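# Set two lids onto their matching boxes by suction

## Task

Seat the large lid fully onto the large box and the small lid fully onto the small box. Both must stay in place without the robot holding them, and at the end the robot must have released them and pulled away.

## Robot and tools

Robot: a single six-joint arm with a suction cup tool. No second arm and no fingers. The tracked point is the cup point: the middle of the cup's rim when nothing touches it. The cup points along the cup point's own +z axis. About 4 cm back from the rim the tool widens, with its body and the wrist camera sticking out up to roughly 9 cm sideways, so keep that region clear of box walls and lids. The only camera is cam_wrist (616x616 fisheye).

Scene frame: origin on the table surface under the arm base, +z up, +y to the left when facing along +x. The state line reports end_effector_position (m), end_effector_quat_wxyz, and linear/angular velocities (m/s, rad/s) in this frame. The printed position may be a little off, more so at long reach. The base may sit tilted relative to the table.

Tools:

execute_actions, argument actions: a list holding zero or one item. An empty list just reports the state (with pictures). An action item is {"rows": [...], "steps": n}: rows is a list of 1 to 15 rows, steps at most 15 (default 15, minimum 3). Each row feeds one control step of 1/30 s; if there are fewer rows than steps, the final row repeats. A wait item is {"steps": n} with n up to 300, counted from the previous result, so thinking time is included. Optional pictures: true adds images.

A row is seven numbers, each from -1 to 1: dx, dy, dz, rx, ry, rz, suction. The first six are an offset, not a pose: a target expressed relative to the cup point pose shown in the most recent result (or, before any result in the scene, or for later calls within the same reply, relative to where the robot is when the action begins). They are expressed in the cup point's own axes, so dz moves along the cup's facing direction. Scale: 1.0 equals 0.6 m for dx, dy, dz and 180 degrees for the rotation; rx, ry, rz form one rotation vector. Every row in an action is measured from the same base pose, not chained from the row before. All zeros therefore pulls the arm back to that base pose; it is not a pause. The seventh number switches suction on if above 0.01, off if 0.01 or less, and the setting persists.

move, arguments target (one seven-number row exactly as above, same offset rules) and speed (m/s, 0.002 to 0.5, default 0.25; rotation up to twice that in rad/s). It drives the cup point along a straight line toward the target over 0.5 to 10 s; if it would need longer it stops short after 10 s. Rotation takes the shorter direction. The path ignores obstacles, and the real cup can lag, stray and overshoot speed, mostly with the arm near full extension. Suction is set at the start and not awaited. The result adds a move: line with the outcome (done, off_target, moving, held, fault), any limits (paced: the sent pose was clipped; held: a check blocked some steps, after which the arm may surge), and the distance remaining from target.

wait, argument seconds (0 to 10): lets time pass with no new command.

zoom_image, arguments camera ("cam_wrist") and region [x0, y0, x1, y1] in image pixels from the top-left, at most 504x504: a closer look at the latest image.

finished_scene, argument scene: the number of the scene being closed. Replying without any tool call ends everything.

Motion limits: each control step, the commanded pose is clipped to within 70 mm and 16 degrees of the measured pose, so a far target may not be reached in one action; after an action the arm continues only to the last clipped pose. Check the reported pose and send the remainder. Position takes priority over orientation if both can't be met. The last 3 steps of each action run after the result is returned, during your thinking; the next action waits for them. A Hand target line (only when nothing is pending) shows where the controller is heading. A pose unreachable line or HELD marks means the clearance check altered or blocked commands; the mounting block counts as arm.

Suction: turn it on and press the 36 mm rim flat onto a smooth area of a lid so it seals all around; edges, holes or seams under the rim leak. suction_measured near 0 means no seal; 0.83 or more is airtight. part_present goes to 1 at 0.50 and back to 0 below 0.45. Under vacuum the cup compresses, so a held lid sits up to about 12 mm nearer the tool. To release, lower the lid until it rests, then switch suction off, and move at least 15 mm away before assuming it is free. If the cup seals to the table, switching suction off frees it.

What to avoid: the arm is stiff, so commanding even slightly past a firm contact can trip a fault. A fault occurs when joint contact torque hits its load limit (waist 302, shoulder 302, elbow 142, forearm roll 40, wrist pitch 40, wrist roll 40 N m) or an external force reaches 144 N; the arm then yields and stops for 10 s. Approach contacts slowly with small offsets. Do not drop, slam or let anything slide off the table. Loose objects may get nudged now and then, so recheck positions. Holding loads warms motors; a MOTOR HOT line precedes an over-temperature stop, so don't hang on to a lid longer than needed. Flange force reports external force including held weight, with noticeable error during acceleration. Joint torques are offset and noisy.

Each tool is called by a JSON object that holds its "op" and its "data".

## Session

{"op": "execute_actions", "data": {"actions": []}}

Scene clock: 0.00 s of 6200.00 s.
end_effector_position=(+0.6447, -0.0172, +0.4533) suction_measured=0.00 part_present=0 end_effector_quat_wxyz=(+0.007, +0.014, +1.000, +0.002) end_effector_velocity=(+0.000, -0.000, -0.000) end_effector_angular_velocity=(+0.001, -0.001, -0.001)
Joint positions: [-0.055  0.168  1.62   0.002  1.355 -0.052]
Joint velocities: [-0.     0.    -0.     0.001 -0.001  0.001]
Joint torques (N m, as the joint torque sensors report them, + toward a larger angle): no reading
Flange force (N, the push that the arm receives, along the end effector's own x y z axes): no reading
Hand target: +0.645, -0.017, +0.453; +0.007, +0.014, +1.000, +0.002

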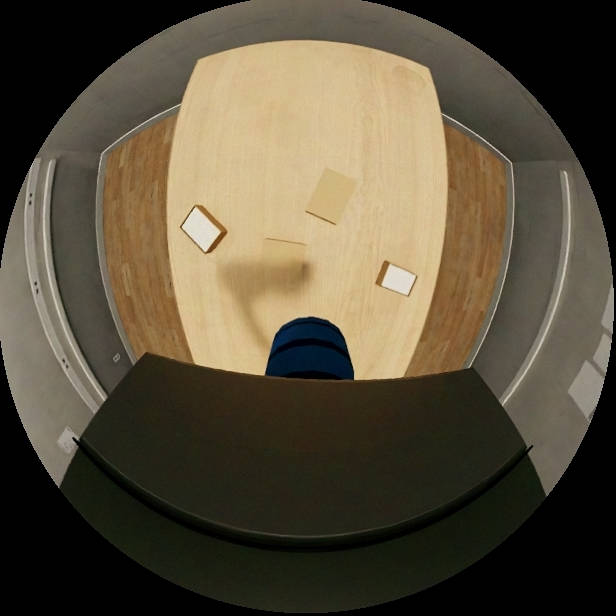

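{"op": "zoom_image", "data": {"camera": "cam_wrist", "region": [160, 140, 440, 340]}}

Region (160, 140, 440, 340) of cam_wrist's 616x616 image, scaled by 1.800, with more detail than that image has; it fills the top 360 rows of this view, and the rest is white.

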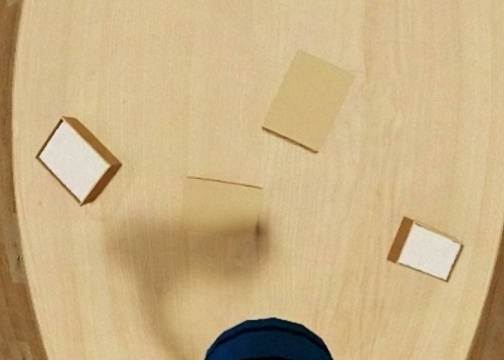

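{"op": "move", "data": {"target": [-0.2, 0, 0, 0, 0, 0, 0]}}

Scene clock: 1.13 s of 6200.00 s.
end_effector_position=(+0.7646, -0.0202, +0.4550) suction_measured=0.00 part_present=0 end_effector_quat_wxyz=(+0.007, +0.013, +1.000, +0.002) end_effector_velocity=(+0.000, -0.000, +0.001) end_effector_angular_velocity=(-0.000, -0.001, +0.002)
Joint positions: [-0.046  0.359  1.373  0.002  1.411 -0.044]
Joint velocities: [ 0.    -0.    -0.001 -0.    -0.    -0.002]
Joint torques (N m, as the joint torque sensors report them, + toward a larger angle): [  1.15 -73.77 -40.94   3.82   0.48   0.19]
Flange force (N, the push that the arm receives, along the end effector's own x y z axes): [4.1 -2.1 1.8]
Hand target: +0.765, -0.020, +0.455; +0.007, +0.013, +1.000, +0.002
Off the commanded pose: 0.000 m, 0 deg.
Kept back: nothing.
move: done

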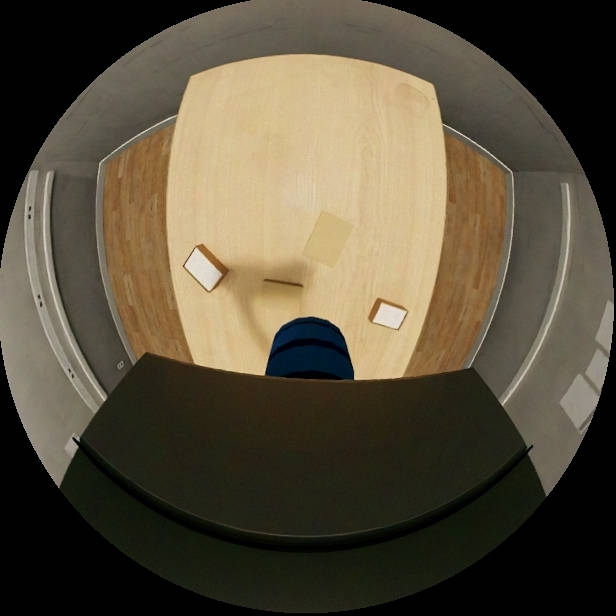

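{"op": "move", "data": {"target": [-0.3, -0.12, 0.4, 0, 0, 0, 0]}}

Scene clock: 3.03 s of 6200.00 s.
end_effector_position=(+0.9462, -0.0962, +0.2175) suction_measured=0.00 part_present=0 end_effector_quat_wxyz=(+0.007, +0.014, +1.000, +0.002) end_effector_velocity=(+0.000, -0.000, -0.000) end_effector_angular_velocity=(-0.000, +0.001, +0.001)
Joint positions: [-0.113  0.764  1.166  0.002  1.212 -0.111]
Joint velocities: [-0.     0.001 -0.001 -0.     0.001 -0.001]
Joint torques (N m, as the joint torque sensors report them, + toward a larger angle): [   0.53 -108.35  -39.03    3.82    0.25    0.21]
Flange force (N, the push that the arm receives, along the end effector's own x y z axes): [2.0 -1.0 1.8]
Hand target: +0.946, -0.096, +0.217; +0.007, +0.014, +1.000, +0.002
Off the commanded pose: 0.000 m, 0 deg.
Kept back: nothing.
move: done

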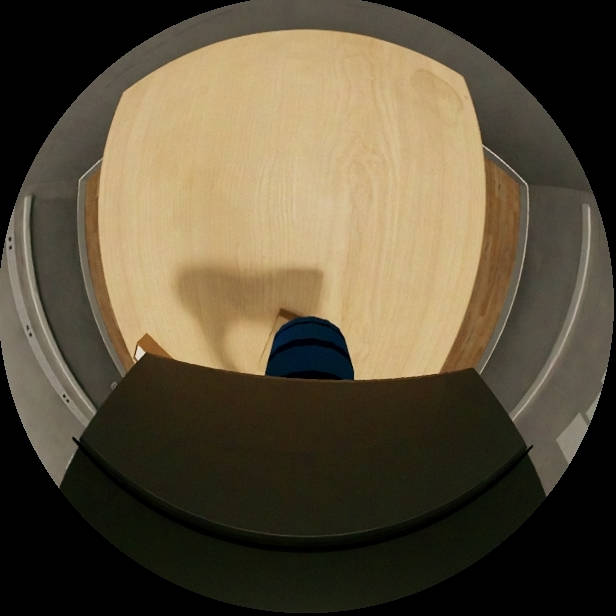

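{"op": "move", "data": {"target": [0.2, 0.04, 0, 0, 0, 0, 0]}}

Scene clock: 4.17 s of 6200.00 s.
end_effector_position=(+0.8269, -0.0692, +0.2158) suction_measured=0.00 part_present=0 end_effector_quat_wxyz=(+0.007, +0.014, +1.000, +0.002) end_effector_velocity=(-0.000, +0.000, +0.001) end_effector_angular_velocity=(-0.001, -0.001, +0.001)
Joint positions: [-0.101  0.58   1.489  0.002  1.072 -0.098]
Joint velocities: [ 0.    -0.002  0.    -0.    -0.    -0.001]
Joint torques (N m, as the joint torque sensors report them, + toward a larger angle): [  0.24 -89.47 -36.98   3.49   0.42   0.22]
Flange force (N, the push that the arm receives, along the end effector's own x y z axes): [4.7 -0.2 0.8]
Hand target: +0.827, -0.069, +0.216; +0.007, +0.014, +1.000, +0.002
Off the commanded pose: 0.000 m, 0 deg.
Kept back: nothing.
move: done

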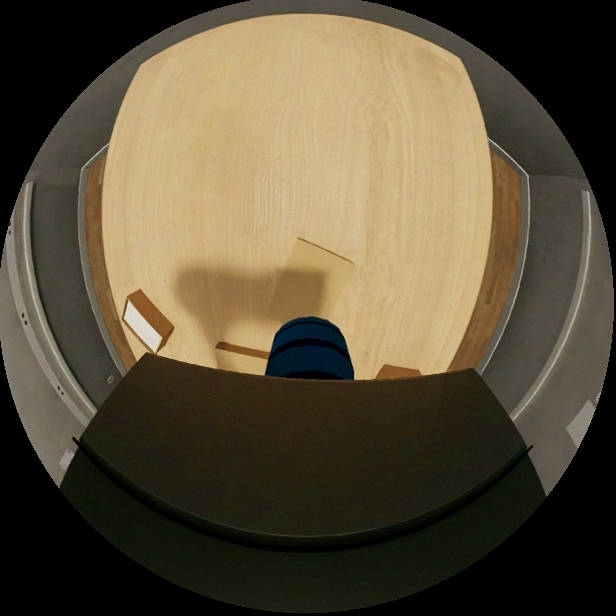

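{"op": "move", "data": {"target": [0.05, -0.02, 0.23, 0, 0, 0, 1]}}

{"op": "move", "data": {"target": [0, 0, 0.07, 0, 0, 0, 1], "speed": 0.03}}

Scene clock: 5.47 s of 6200.00 s.
end_effector_position=(+0.7987, -0.0802, +0.0774) suction_measured=0.00 part_present=0 end_effector_quat_wxyz=(+0.007, +0.014, +1.000, +0.002) end_effector_velocity=(-0.000, -0.000, -0.000) end_effector_angular_velocity=(+0.001, -0.000, -0.001)
Joint positions: [-0.119  0.67   1.63   0.002  0.841 -0.117]
Joint velocities: [-0.001 -0.     0.001  0.002 -0.    -0.   ]
Joint torques (N m, as the joint torque sensors report them, + toward a larger angle): [  0.55 -91.44 -31.22   2.81   0.47   0.2 ]
Flange force (N, the push that the arm receives, along the end effector's own x y z axes): [4.1 -0.7 -1.1]
Hand target: +0.799, -0.080, +0.077; +0.007, +0.014, +1.000, +0.002
Off the commanded pose: 0.000 m, 0 deg.
Kept back: nothing.
move: done

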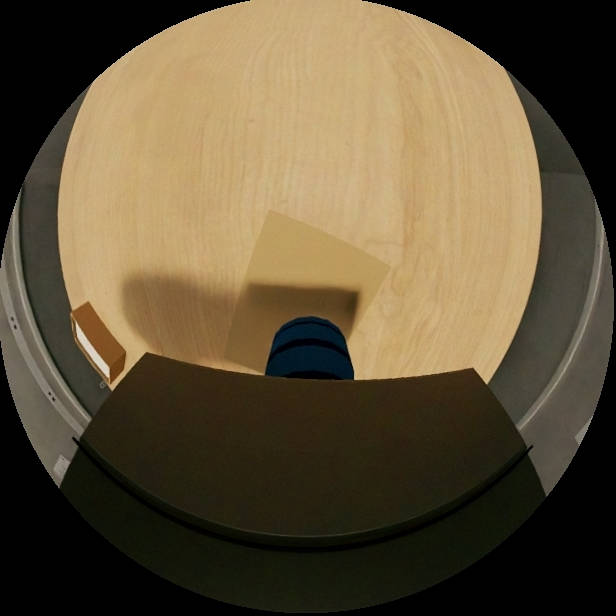

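Scene clock: 7.13 s of 6200.00 s.
end_effector_position=(+0.7993, -0.0801, +0.0354) suction_measured=0.00 part_present=0 end_effector_quat_wxyz=(+0.007, +0.014, +1.000, +0.002) end_effector_velocity=(-0.001, +0.001, -0.001) end_effector_angular_velocity=(-0.000, +0.002, +0.002)
Joint positions: [-0.119  0.717  1.641  0.002  0.783 -0.117]
Joint velocities: [ 0.001  0.001  0.    -0.     0.001 -0.001]
Joint torques (N m, as the joint torque sensors report them, + toward a larger angle): [  0.26 -95.1  -30.09   2.9    0.4    0.19]
Flange force (N, the push that the arm receives, along the end effector's own x y z axes): [3.1 -0.4 1.1]
Hand target: +0.799, -0.080, +0.035; +0.007, +0.014, +1.000, +0.002
Off the commanded pose: 0.000 m, 0 deg.
Kept back: nothing.
move: done

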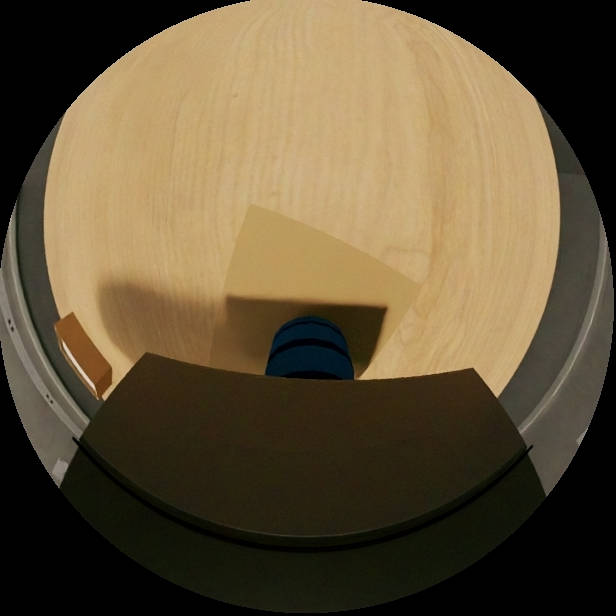

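{"op": "move", "data": {"target": [-0.01, 0.025, 0, 0, 0, 0, 1], "speed": 0.05}}

{"op": "move", "data": {"target": [0, 0, 0.03, 0, 0, 0, 1], "speed": 0.02}}

Scene clock: 8.10 s of 6200.00 s.
end_effector_position=(+0.8057, -0.0653, +0.0355) suction_measured=0.00 part_present=0 end_effector_quat_wxyz=(+0.007, +0.014, +1.000, +0.002) end_effector_velocity=(-0.000, -0.000, +0.000) end_effector_angular_velocity=(+0.000, +0.001, -0.000)
Joint positions: [-0.1    0.723  1.63   0.002  0.789 -0.098]
Joint velocities: [-0.001 -0.    -0.     0.     0.001 -0.001]
Joint torques (N m, as the joint torque sensors report them, + toward a larger angle): [  0.74 -95.63 -29.98   2.87   0.44   0.2 ]
Flange force (N, the push that the arm receives, along the end effector's own x y z axes): [2.7 -1.3 0.7]
Hand target: +0.806, -0.065, +0.036; +0.007, +0.014, +1.000, +0.002
Off the commanded pose: 0.000 m, 0 deg.
Kept back: nothing.
move: done

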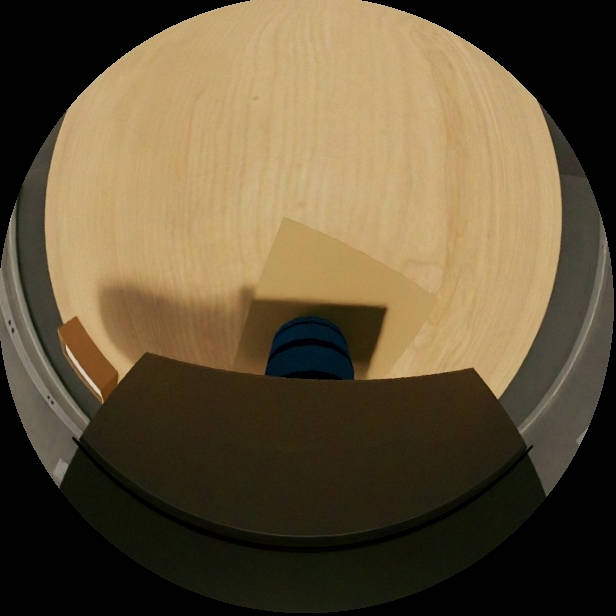

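Scene clock: 9.23 s of 6200.00 s.
end_effector_position=(+0.8060, -0.0652, +0.0175) suction_measured=0.84 part_present=1 end_effector_quat_wxyz=(+0.007, +0.014, +1.000, +0.002) end_effector_velocity=(+0.000, +0.001, +0.001) end_effector_angular_velocity=(+0.000, -0.000, +0.001)
Joint positions: [-0.1    0.743  1.633  0.002  0.765 -0.098]
Joint velocities: [ 0.001 -0.001  0.     0.     0.001 -0.001]
Joint torques (N m, as the joint torque sensors report them, + toward a larger angle): [  1.37 -97.64 -29.36   2.89   0.5    0.25]
Flange force (N, the push that the arm receives, along the end effector's own x y z axes): [1.9 -1.9 1.8]
Hand target: +0.806, -0.065, +0.017; +0.007, +0.014, +1.000, +0.002
Off the commanded pose: 0.000 m, 0 deg.
Kept back: nothing.
move: done

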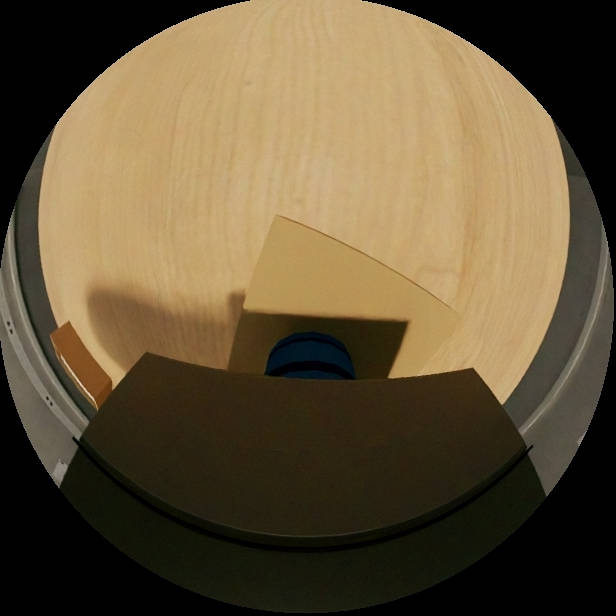

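{"op": "move", "data": {"target": [0, 0, -0.3, 0, 0, 0, 1], "speed": 0.15}}

{"op": "move", "data": {"target": [0.14, 0.57, 0, 0, 0, -0.37, 1], "speed": 0.2}}

Scene clock: 11.00 s of 6200.00 s.
end_effector_position=(+0.8033, -0.0656, +0.1975) suction_measured=0.85 part_present=1 end_effector_quat_wxyz=(+0.007, +0.014, +1.000, +0.002) end_effector_velocity=(+0.000, +0.001, -0.001) end_effector_angular_velocity=(+0.001, +0.000, +0.002)
Joint positions: [-0.1    0.561  1.559  0.002  1.022 -0.098]
Joint velocities: [ 0.001  0.001 -0.     0.001 -0.001 -0.001]
Joint torques (N m, as the joint torque sensors report them, + toward a larger angle): [  0.39 -89.1  -35.87   3.46   0.36   0.15]
Flange force (N, the push that the arm receives, along the end effector's own x y z axes): [0.8 -0.7 2.9]
Hand target: +0.803, -0.066, +0.198; +0.007, +0.014, +1.000, +0.002
Off the commanded pose: 0.000 m, 0 deg.
Kept back: nothing.
move: done

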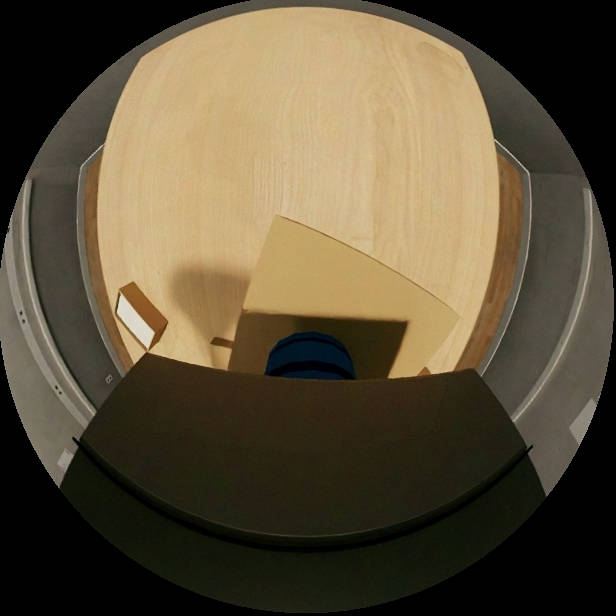

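Scene clock: 14.27 s of 6200.00 s.
end_effector_position=(+0.7279, +0.2785, +0.1972) suction_measured=0.85 part_present=1 end_effector_quat_wxyz=(+0.007, -0.537, +0.843, -0.002) end_effector_velocity=(-0.001, +0.001, +0.000) end_effector_angular_velocity=(+0.001, +0.000, +0.002)
Joint positions: [ 0.345  0.525  1.619  0.002  0.997 -0.815]
Joint velocities: [ 0.001 -0.001  0.     0.001  0.    -0.002]
Joint torques (N m, as the joint torque sensors report them, + toward a larger angle): [  0.03 -84.97 -35.66   3.23   0.42   0.21]
Flange force (N, the push that the arm receives, along the end effector's own x y z axes): [2.9 1.2 1.9]
Hand target: +0.728, +0.279, +0.197; +0.007, -0.537, +0.843, -0.002
Off the commanded pose: 0.001 m, 0 deg.
Kept back: nothing.
move: done

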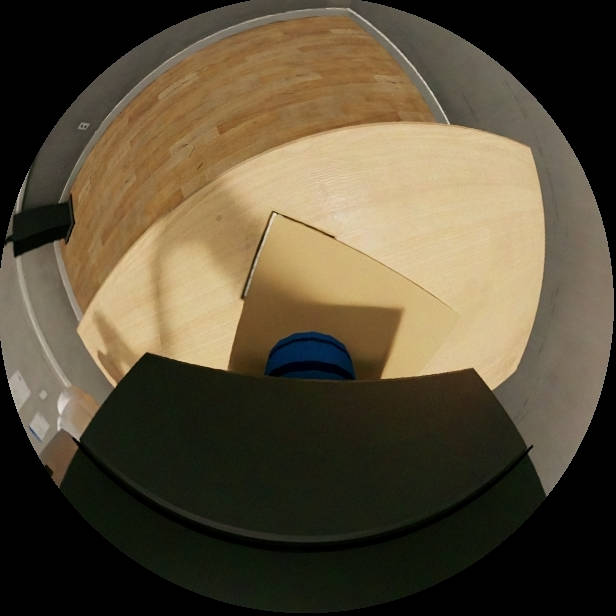

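{"op": "move", "data": {"target": [-0.03, 0.043, 0.15, 0, 0, 0, 1], "speed": 0.1}}

Scene clock: 15.77 s of 6200.00 s.
end_effector_position=(+0.7135, +0.3059, +0.1071) suction_measured=0.85 part_present=1 end_effector_quat_wxyz=(+0.007, -0.537, +0.843, -0.002) end_effector_velocity=(+0.001, +0.000, +0.000) end_effector_angular_velocity=(+0.001, -0.003, +0.000)
Joint positions: [ 0.384  0.607  1.679  0.002  0.857 -0.776]
Joint velocities: [ 0.    -0.001  0.    -0.    -0.002  0.   ]
Joint torques (N m, as the joint torque sensors report them, + toward a larger angle): [ -0.91 -88.49 -31.58   2.95   0.53   0.23]
Flange force (N, the push that the arm receives, along the end effector's own x y z axes): [1.1 0.9 1.3]
Hand target: +0.713, +0.306, +0.107; +0.007, -0.537, +0.843, -0.002
Off the commanded pose: 0.000 m, 0 deg.
Kept back: nothing.
move: done

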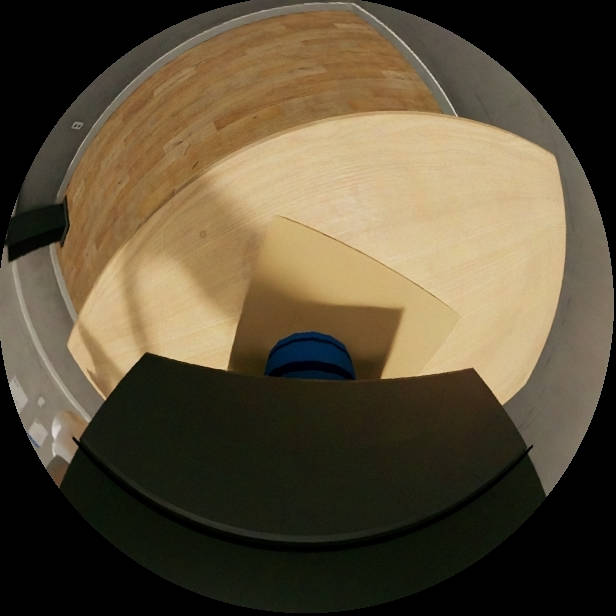

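{"op": "move", "data": {"target": [0.025, -0.025, 0, 0, 0, 0, 1], "speed": 0.1}}

{"op": "zoom_image", "data": {"camera": "cam_wrist", "region": [200, 170, 480, 380]}}

Scene clock: 16.73 s of 6200.00 s.
end_effector_position=(+0.7208, +0.2860, +0.1071) suction_measured=0.85 part_present=1 end_effector_quat_wxyz=(+0.007, -0.537, +0.843, -0.002) end_effector_velocity=(+0.001, -0.001, +0.001) end_effector_angular_velocity=(+0.001, -0.002, -0.000)
Joint positions: [ 0.357  0.606  1.68   0.001  0.856 -0.803]
Joint velocities: [-0.002 -0.001 -0.     0.    -0.001 -0.002]
Joint torques (N m, as the joint torque sensors report them, + toward a larger angle): [  0.37 -89.09 -32.25   3.     0.43   0.15]
Flange force (N, the push that the arm receives, along the end effector's own x y z axes): [2.9 -0.2 2.5]
Hand target: +0.721, +0.286, +0.107; +0.007, -0.537, +0.843, -0.002
Off the commanded pose: 0.000 m, 0 deg.
Kept back: nothing.
move: done

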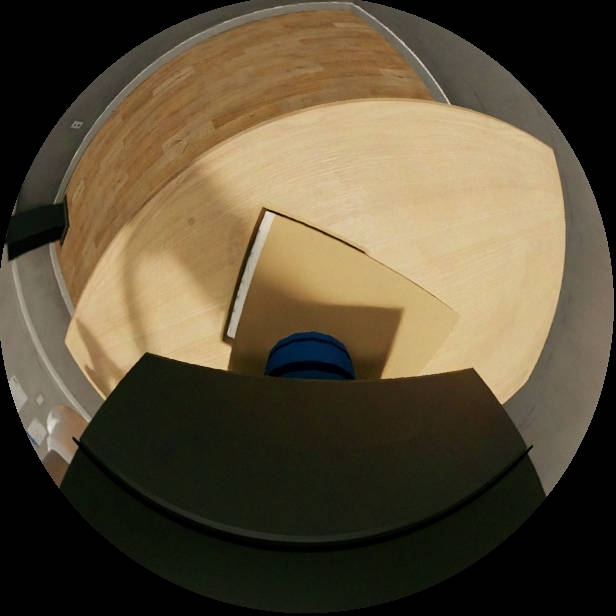

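Region (200, 170, 480, 380) of cam_wrist's 616x616 image, scaled by 1.800, with more detail than that image has; it fills the top 378 rows of this view, and the rest is white.

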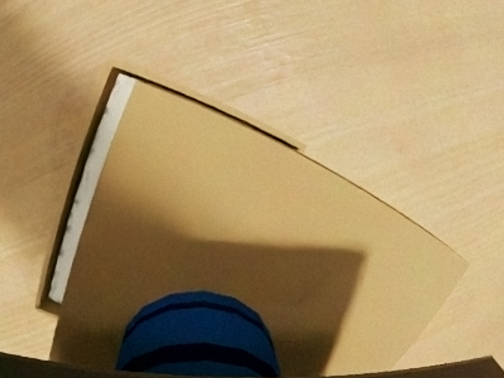

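{"op": "move", "data": {"target": [-0.025, 0.04, 0.04, 0, 0, 0, 1], "speed": 0.05}}

{"op": "move", "data": {"target": [0, 0, 0.04, 0, 0, 0, 1], "speed": 0.015}}

Scene clock: 17.97 s of 6200.00 s.
end_effector_position=(+0.7057, +0.3097, +0.0830) suction_measured=0.85 part_present=1 end_effector_quat_wxyz=(+0.007, -0.537, +0.843, -0.002) end_effector_velocity=(+0.000, -0.000, -0.001) end_effector_angular_velocity=(-0.001, +0.000, -0.001)
Joint positions: [ 0.393  0.625  1.701  0.001  0.815 -0.767]
Joint velocities: [-0.001  0.002  0.    -0.001 -0.001  0.001]
Joint torques (N m, as the joint torque sensors report them, + toward a larger angle): [  0.5  -88.8  -31.21   2.89   0.42   0.22]
Flange force (N, the push that the arm receives, along the end effector's own x y z axes): [4.0 0.0 1.6]
Hand target: +0.706, +0.310, +0.083; +0.007, -0.537, +0.843, -0.002
Off the commanded pose: 0.000 m, 0 deg.
Kept back: nothing.
move: done

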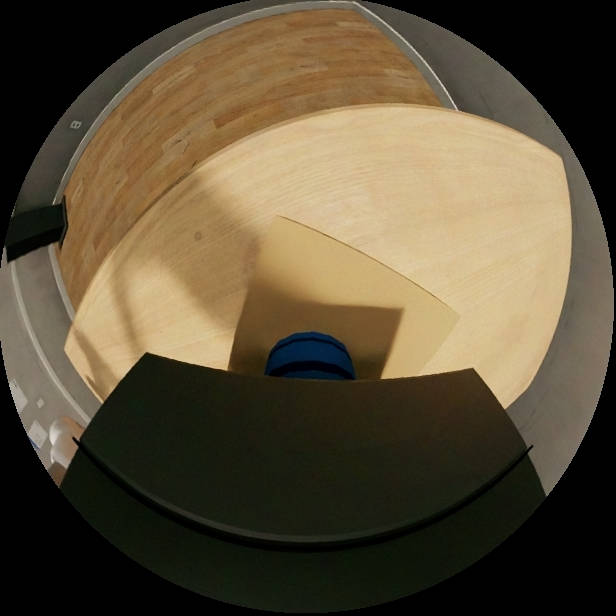

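Scene clock: 19.80 s of 6200.00 s.
end_effector_position=(+0.7060, +0.3098, +0.0590) suction_measured=0.85 part_present=1 end_effector_quat_wxyz=(+0.007, -0.537, +0.843, -0.002) end_effector_velocity=(-0.000, +0.000, -0.000) end_effector_angular_velocity=(+0.000, +0.001, -0.000)
Joint positions: [ 0.393  0.653  1.709  0.001  0.78  -0.767]
Joint velocities: [0.001 0.    0.    0.    0.    0.   ]
Joint torques (N m, as the joint torque sensors report them, + toward a larger angle): [  0.64 -80.54 -24.09   2.56   0.48   0.08]
Flange force (N, the push that the arm receives, along the end effector's own x y z axes): [1.8 -0.7 -12.1]
Hand target: +0.706, +0.310, +0.059; +0.007, -0.537, +0.843, -0.002
Off the commanded pose: 0.000 m, 0 deg.
Kept back: nothing.
move: done

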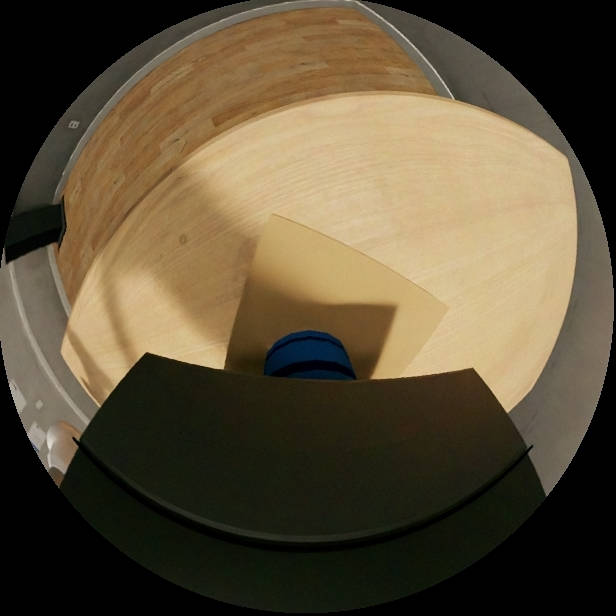

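{"op": "move", "data": {"target": [0.012, -0.012, -0.014, 0, 0, 0, 1], "speed": 0.03}}

{"op": "zoom_image", "data": {"camera": "cam_wrist", "region": [200, 170, 480, 380]}}

Scene clock: 20.77 s of 6200.00 s.
end_effector_position=(+0.7094, +0.3002, +0.0674) suction_measured=0.85 part_present=1 end_effector_quat_wxyz=(+0.007, -0.537, +0.843, -0.002) end_effector_velocity=(-0.000, +0.001, +0.000) end_effector_angular_velocity=(-0.000, -0.000, +0.001)
Joint positions: [ 0.379  0.642  1.707  0.001  0.792 -0.78 ]
Joint velocities: [ 0.001 -0.    -0.    -0.     0.     0.001]
Joint torques (N m, as the joint torque sensors report them, + toward a larger angle): [ -0.15 -89.66 -30.59   2.76   0.49   0.19]
Flange force (N, the push that the arm receives, along the end effector's own x y z axes): [2.9 1.5 1.9]
Hand target: +0.709, +0.300, +0.067; +0.007, -0.537, +0.843, -0.002
Off the commanded pose: 0.000 m, 0 deg.
Kept back: nothing.
move: done

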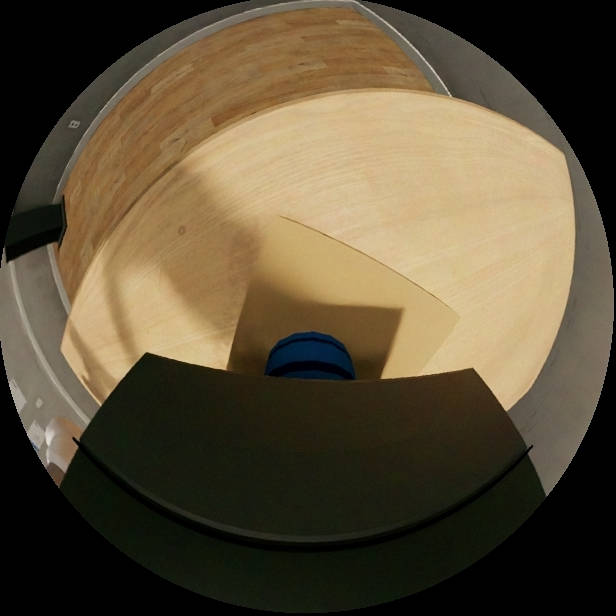

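Region (200, 170, 480, 380) of cam_wrist's 616x616 image, scaled by 1.800, with more detail than that image has; it fills the top 378 rows of this view, and the rest is white.

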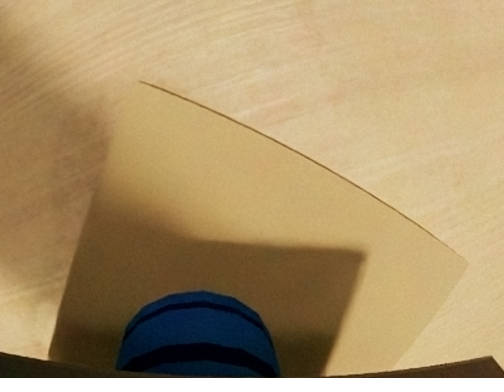

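Not visible; shift more.

{"op": "move", "data": {"target": [0.017, -0.017, 0, 0, 0, 0, 1], "speed": 0.03}}

{"op": "zoom_image", "data": {"camera": "cam_wrist", "region": [200, 170, 480, 380]}}

Scene clock: 21.73 s of 6200.00 s.
end_effector_position=(+0.7144, +0.2867, +0.0674) suction_measured=0.85 part_present=1 end_effector_quat_wxyz=(+0.007, -0.537, +0.843, -0.002) end_effector_velocity=(-0.000, -0.000, -0.000) end_effector_angular_velocity=(+0.000, +0.001, -0.001)
Joint positions: [ 0.361  0.642  1.709  0.001  0.791 -0.799]
Joint velocities: [-0.     0.     0.     0.001  0.001  0.   ]
Joint torques (N m, as the joint torque sensors report them, + toward a larger angle): [ -0.12 -89.35 -30.19   2.79   0.6    0.16]
Flange force (N, the push that the arm receives, along the end effector's own x y z axes): [2.5 0.9 2.1]
Hand target: +0.714, +0.287, +0.067; +0.007, -0.537, +0.843, -0.002
Off the commanded pose: 0.000 m, 0 deg.
Kept back: nothing.
move: done

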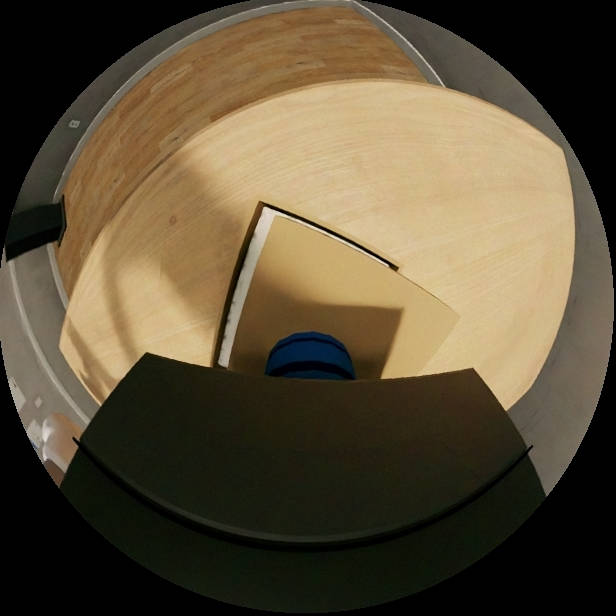

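Region (200, 170, 480, 380) of cam_wrist's 616x616 image, scaled by 1.800, with more detail than that image has; it fills the top 378 rows of this view, and the rest is white.

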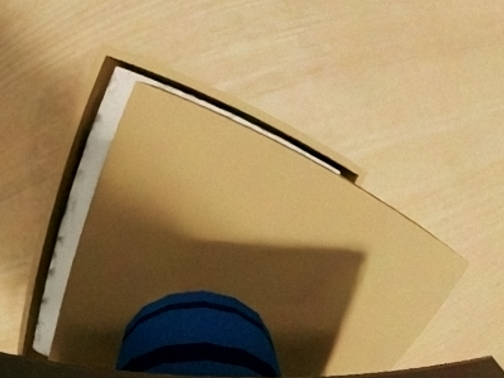

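{"op": "move", "data": {"target": [-0.021, 0.028, 0, 0, 0, 0, 1], "speed": 0.03}}

{"op": "move", "data": {"target": [0, 0, 0.014, 0, 0, 0, 1], "speed": 0.01}}

Scene clock: 22.93 s of 6200.00 s.
end_effector_position=(+0.7044, +0.3051, +0.0673) suction_measured=0.85 part_present=1 end_effector_quat_wxyz=(+0.007, -0.537, +0.843, -0.002) end_effector_velocity=(-0.000, +0.000, +0.000) end_effector_angular_velocity=(+0.001, -0.001, -0.000)
Joint positions: [ 0.388  0.639  1.713  0.001  0.789 -0.772]
Joint velocities: [ 0.    -0.001  0.     0.    -0.001  0.   ]
Joint torques (N m, as the joint torque sensors report them, + toward a larger angle): [ -0.68 -89.7  -29.92   2.87   0.55   0.28]
Flange force (N, the push that the arm receives, along the end effector's own x y z axes): [1.6 1.1 1.2]
Hand target: +0.704, +0.305, +0.067; +0.007, -0.537, +0.843, -0.002
Off the commanded pose: 0.000 m, 0 deg.
Kept back: nothing.
move: done

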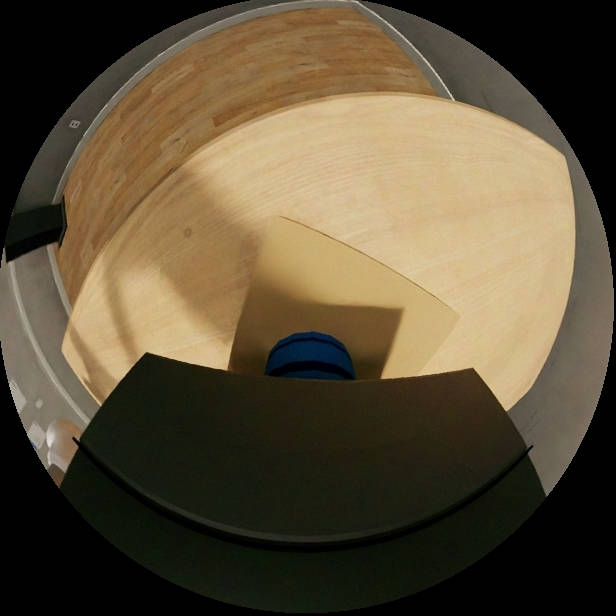

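Scene clock: 33.83 s of 6200.00 s.
end_effector_position=(+0.7047, +0.3052, +0.0621) suction_measured=0.85 part_present=1 end_effector_quat_wxyz=(+0.007, -0.537, +0.843, -0.003) end_effector_velocity=(+0.001, -0.000, +0.000) end_effector_angular_velocity=(+0.001, -0.003, -0.002)
Joint positions: [ 0.388  0.645  1.715  0.001  0.781 -0.772]
Joint velocities: [-0.    -0.    -0.    -0.    -0.002  0.002]
Joint torques (N m, as the joint torque sensors report them, + toward a larger angle): [  3.09 -66.33 -23.78   3.72  -2.15   0.18]
Flange force (N, the push that the arm receives, along the end effector's own x y z axes): [13.0 4.4 -30.9]
Hand target: +0.705, +0.305, +0.062; +0.007, -0.537, +0.843, -0.003
Off the commanded pose: 0.003 m, 0 deg.
FORCE FAULT: contact force on the arm reached its limit, and the arm stopped for 10 seconds. The contact can be on any part of the arm, not only on its tool. The arm's remaining commands of this call were not run. The arm holds still and accepts commands again. Move the arm away from the contact; if what it grips holds it there, let go first. Pushing or pulling that hard again can fault the arm again.
Kept back: nothing.
move: fault

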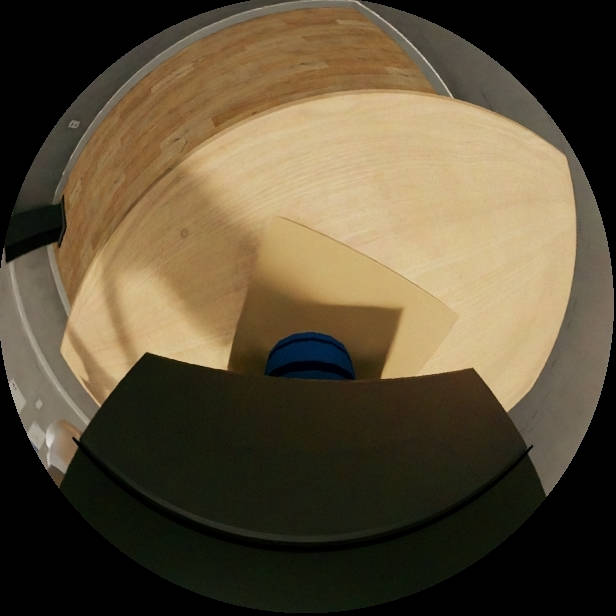

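{"op": "move", "data": {"target": [0, 0, -0.008, 0, 0, 0, 1], "speed": 0.03}}

{"op": "move", "data": {"target": [-0.008, 0.008, 0, 0, 0, 0, 1], "speed": 0.03}}

{"op": "move", "data": {"target": [0, 0, 0.01, 0, 0, 0, 1], "speed": 0.01}}

Scene clock: 34.77 s of 6200.00 s.
end_effector_position=(+0.7046, +0.3052, +0.0669) suction_measured=0.85 part_present=1 end_effector_quat_wxyz=(+0.007, -0.537, +0.843, -0.003) end_effector_velocity=(+0.001, -0.001, +0.001) end_effector_angular_velocity=(+0.000, -0.001, -0.001)
Joint positions: [ 0.388  0.64   1.713  0.001  0.788 -0.772]
Joint velocities: [-0.002 -0.001 -0.    -0.    -0.    -0.   ]
Joint torques (N m, as the joint torque sensors report them, + toward a larger angle): [ -0.77 -89.64 -30.02   2.88   0.55   0.17]
Flange force (N, the push that the arm receives, along the end effector's own x y z axes): [1.9 0.7 1.9]
Hand target: +0.705, +0.305, +0.067; +0.007, -0.537, +0.843, -0.003
Off the commanded pose: 0.000 m, 0 deg.
Kept back: nothing.
move: done

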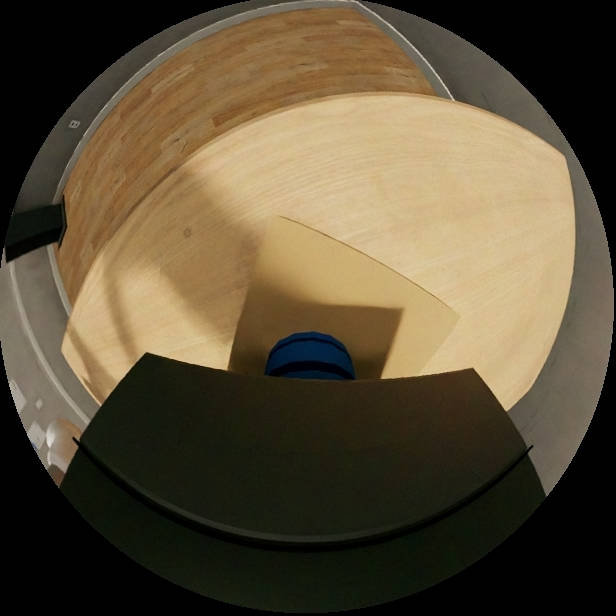

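Scene clock: 35.47 s of 6200.00 s.
end_effector_position=(+0.7023, +0.3116, +0.0669) suction_measured=0.85 part_present=1 end_effector_quat_wxyz=(+0.007, -0.537, +0.843, -0.003) end_effector_velocity=(+0.000, -0.001, -0.001) end_effector_angular_velocity=(-0.000, +0.000, +0.000)
Joint positions: [ 0.397  0.64   1.713  0.001  0.788 -0.763]
Joint velocities: [-0.001  0.001  0.    -0.    -0.001 -0.001]
Joint torques (N m, as the joint torque sensors report them, + toward a larger angle): [ -0.72 -90.27 -30.06   2.77   0.46   0.23]
Flange force (N, the push that the arm receives, along the end effector's own x y z axes): [1.4 0.1 2.7]
Hand target: +0.702, +0.312, +0.067; +0.007, -0.537, +0.843, -0.003
Off the commanded pose: 0.000 m, 0 deg.
Kept back: nothing.
move: done

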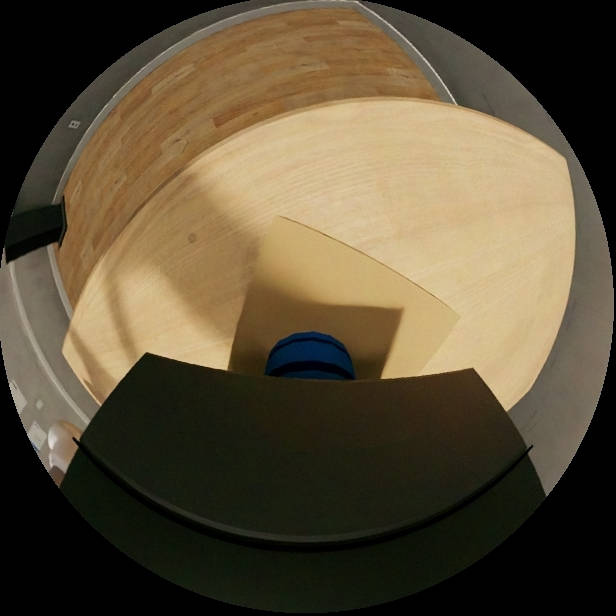

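Scene clock: 36.30 s of 6200.00 s.
end_effector_position=(+0.7024, +0.3116, +0.0610) suction_measured=0.85 part_present=1 end_effector_quat_wxyz=(+0.007, -0.537, +0.843, -0.003) end_effector_velocity=(-0.000, -0.000, -0.001) end_effector_angular_velocity=(-0.001, +0.001, -0.000)
Joint positions: [ 0.397  0.647  1.714  0.001  0.779 -0.763]
Joint velocities: [-0.     0.001  0.    -0.    -0.     0.   ]
Joint torques (N m, as the joint torque sensors report them, + toward a larger angle): [ -2.43 -85.82 -28.     2.78   0.4    0.15]
Flange force (N, the push that the arm receives, along the end effector's own x y z axes): [0.4 2.8 -3.1]
Hand target: +0.702, +0.312, +0.061; +0.007, -0.537, +0.843, -0.003
Off the commanded pose: 0.000 m, 0 deg.
Kept back: nothing.
move: done

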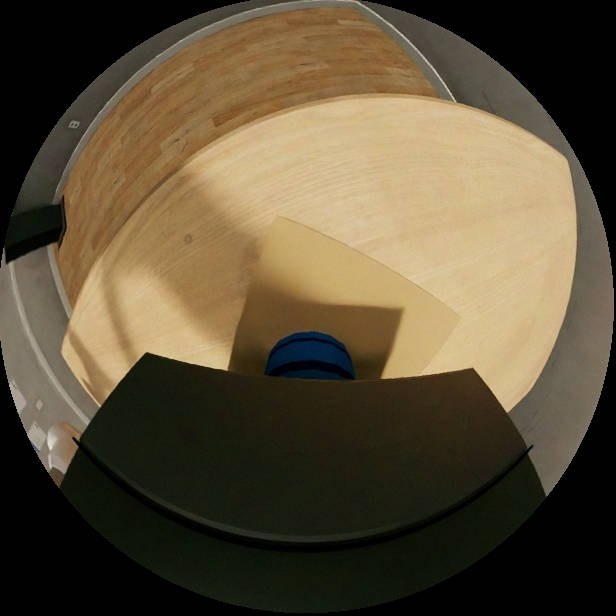

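Light contact. Go 3 mm more.

{"op": "move", "data": {"target": [0, 0, 0.005, 0, 0, 0, 1], "speed": 0.006}}

Scene clock: 37.23 s of 6200.00 s.
end_effector_position=(+0.7024, +0.3116, +0.0580) suction_measured=0.85 part_present=1 end_effector_quat_wxyz=(+0.007, -0.537, +0.843, -0.003) end_effector_velocity=(+0.000, +0.001, +0.001) end_effector_angular_velocity=(+0.002, -0.003, -0.000)
Joint positions: [ 0.397  0.651  1.715  0.001  0.775 -0.763]
Joint velocities: [ 0.001 -0.002 -0.     0.001 -0.001  0.001]
Joint torques (N m, as the joint torque sensors report them, + toward a larger angle): [ -0.74 -83.97 -27.39   2.74   0.41   0.18]
Flange force (N, the push that the arm receives, along the end effector's own x y z axes): [2.9 2.6 -6.6]
Hand target: +0.702, +0.312, +0.058; +0.007, -0.537, +0.843, -0.003
Off the commanded pose: 0.000 m, 0 deg.
Kept back: nothing.
move: done

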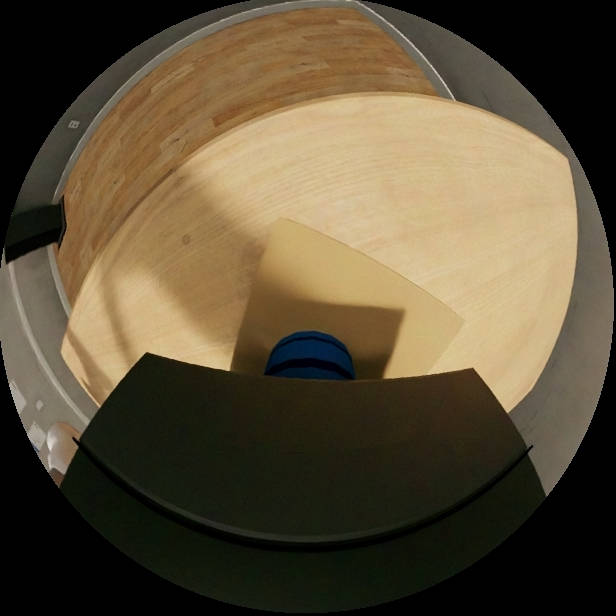

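{"op": "move", "data": {"target": [0.001, -0.004, -0.004, 0, 0, 0, 1], "speed": 0.01}}

{"op": "move", "data": {"target": [0, 0, 0.005, 0, 0, 0, 1], "speed": 0.006}}

Scene clock: 38.17 s of 6200.00 s.
end_effector_position=(+0.7043, +0.3101, +0.0604) suction_measured=0.85 part_present=1 end_effector_quat_wxyz=(+0.007, -0.537, +0.843, -0.003) end_effector_velocity=(+0.000, -0.001, +0.001) end_effector_angular_velocity=(-0.000, -0.000, +0.001)
Joint positions: [ 0.394  0.649  1.712  0.001  0.78  -0.766]
Joint velocities: [-0.001 -0.001  0.    -0.001  0.001 -0.001]
Joint torques (N m, as the joint torque sensors report them, + toward a larger angle): [ -1.47 -85.39 -28.53   2.59   0.25   0.16]
Flange force (N, the push that the arm receives, along the end effector's own x y z axes): [3.2 3.2 -5.2]
Hand target: +0.704, +0.310, +0.060; +0.007, -0.537, +0.843, -0.003
Off the commanded pose: 0.000 m, 0 deg.
Kept back: nothing.
move: done

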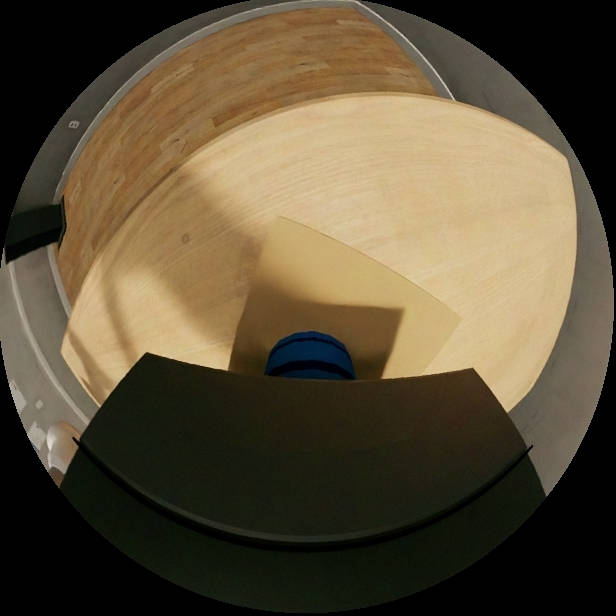

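Scene clock: 38.90 s of 6200.00 s.
end_effector_position=(+0.7044, +0.3101, +0.0574) suction_measured=0.85 part_present=1 end_effector_quat_wxyz=(+0.007, -0.537, +0.843, -0.003) end_effector_velocity=(-0.000, +0.001, +0.000) end_effector_angular_velocity=(+0.001, -0.001, +0.002)
Joint positions: [ 0.394  0.653  1.713  0.001  0.775 -0.766]
Joint velocities: [ 0.001 -0.     0.     0.    -0.001 -0.001]
Joint torques (N m, as the joint torque sensors report them, + toward a larger angle): [ -1.84 -84.01 -26.42   2.65   0.71   0.13]
Flange force (N, the push that the arm receives, along the end effector's own x y z axes): [0.7 2.4 -6.3]
Hand target: +0.704, +0.310, +0.057; +0.007, -0.537, +0.843, -0.003
Off the commanded pose: 0.000 m, 0 deg.
Kept back: nothing.
move: done

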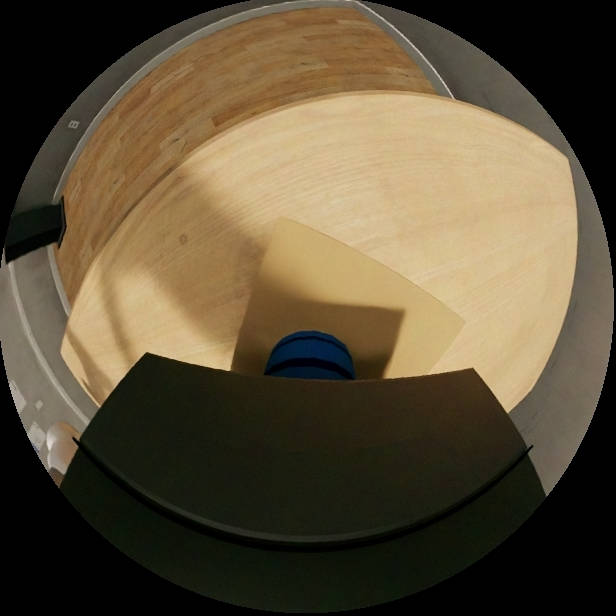

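{"op": "move", "data": {"target": [0, 0, 0, 0, 0, -0.015, 1], "speed": 0.01}}

Scene clock: 41.70 s of 6200.00 s.
end_effector_position=(+0.7044, +0.3101, +0.0574) suction_measured=0.85 part_present=1 end_effector_quat_wxyz=(+0.007, -0.557, +0.830, -0.003) end_effector_velocity=(-0.000, +0.001, +0.000) end_effector_angular_velocity=(+0.001, +0.000, -0.000)
Joint positions: [ 0.394  0.653  1.713  0.001  0.775 -0.813]
Joint velocities: [ 0.001 -0.001 -0.     0.001  0.001  0.   ]
Joint torques (N m, as the joint torque sensors report them, + toward a larger angle): [ -0.47 -84.14 -28.71   2.87  -0.16   0.09]
Flange force (N, the push that the arm receives, along the end effector's own x y z axes): [4.6 4.0 -6.9]
Hand target: +0.704, +0.310, +0.057; +0.007, -0.557, +0.830, -0.003
Off the commanded pose: 0.000 m, 0 deg.
Kept back: nothing.
move: done

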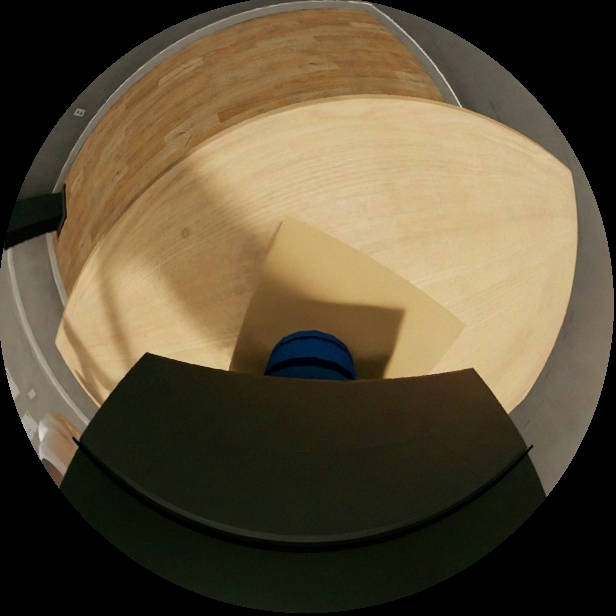

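{"op": "move", "data": {"target": [0.005, 0.002, 0, 0, 0, 0.015, 1], "speed": 0.01}}

Scene clock: 44.50 s of 6200.00 s.
end_effector_position=(+0.7021, +0.3077, +0.0573) suction_measured=0.85 part_present=1 end_effector_quat_wxyz=(+0.007, -0.537, +0.843, -0.003) end_effector_velocity=(+0.000, +0.001, -0.000) end_effector_angular_velocity=(+0.000, -0.001, -0.000)
Joint positions: [ 0.392  0.649  1.719  0.001  0.772 -0.768]
Joint velocities: [ 0.001  0.001 -0.    -0.001 -0.002  0.002]
Joint torques (N m, as the joint torque sensors report them, + toward a larger angle): [ -0.79 -90.13 -29.43   2.74   0.77   0.28]
Flange force (N, the push that the arm receives, along the end effector's own x y z axes): [1.1 0.8 2.8]
Hand target: +0.702, +0.308, +0.057; +0.007, -0.537, +0.843, -0.003
Off the commanded pose: 0.000 m, 0 deg.
Kept back: nothing.
move: done

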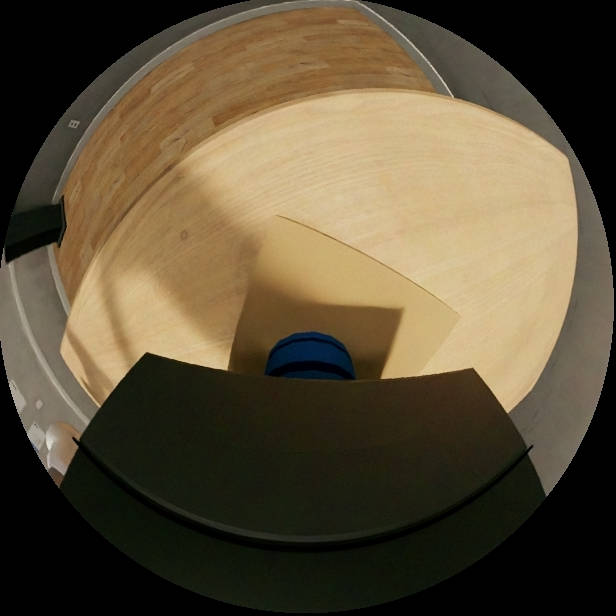

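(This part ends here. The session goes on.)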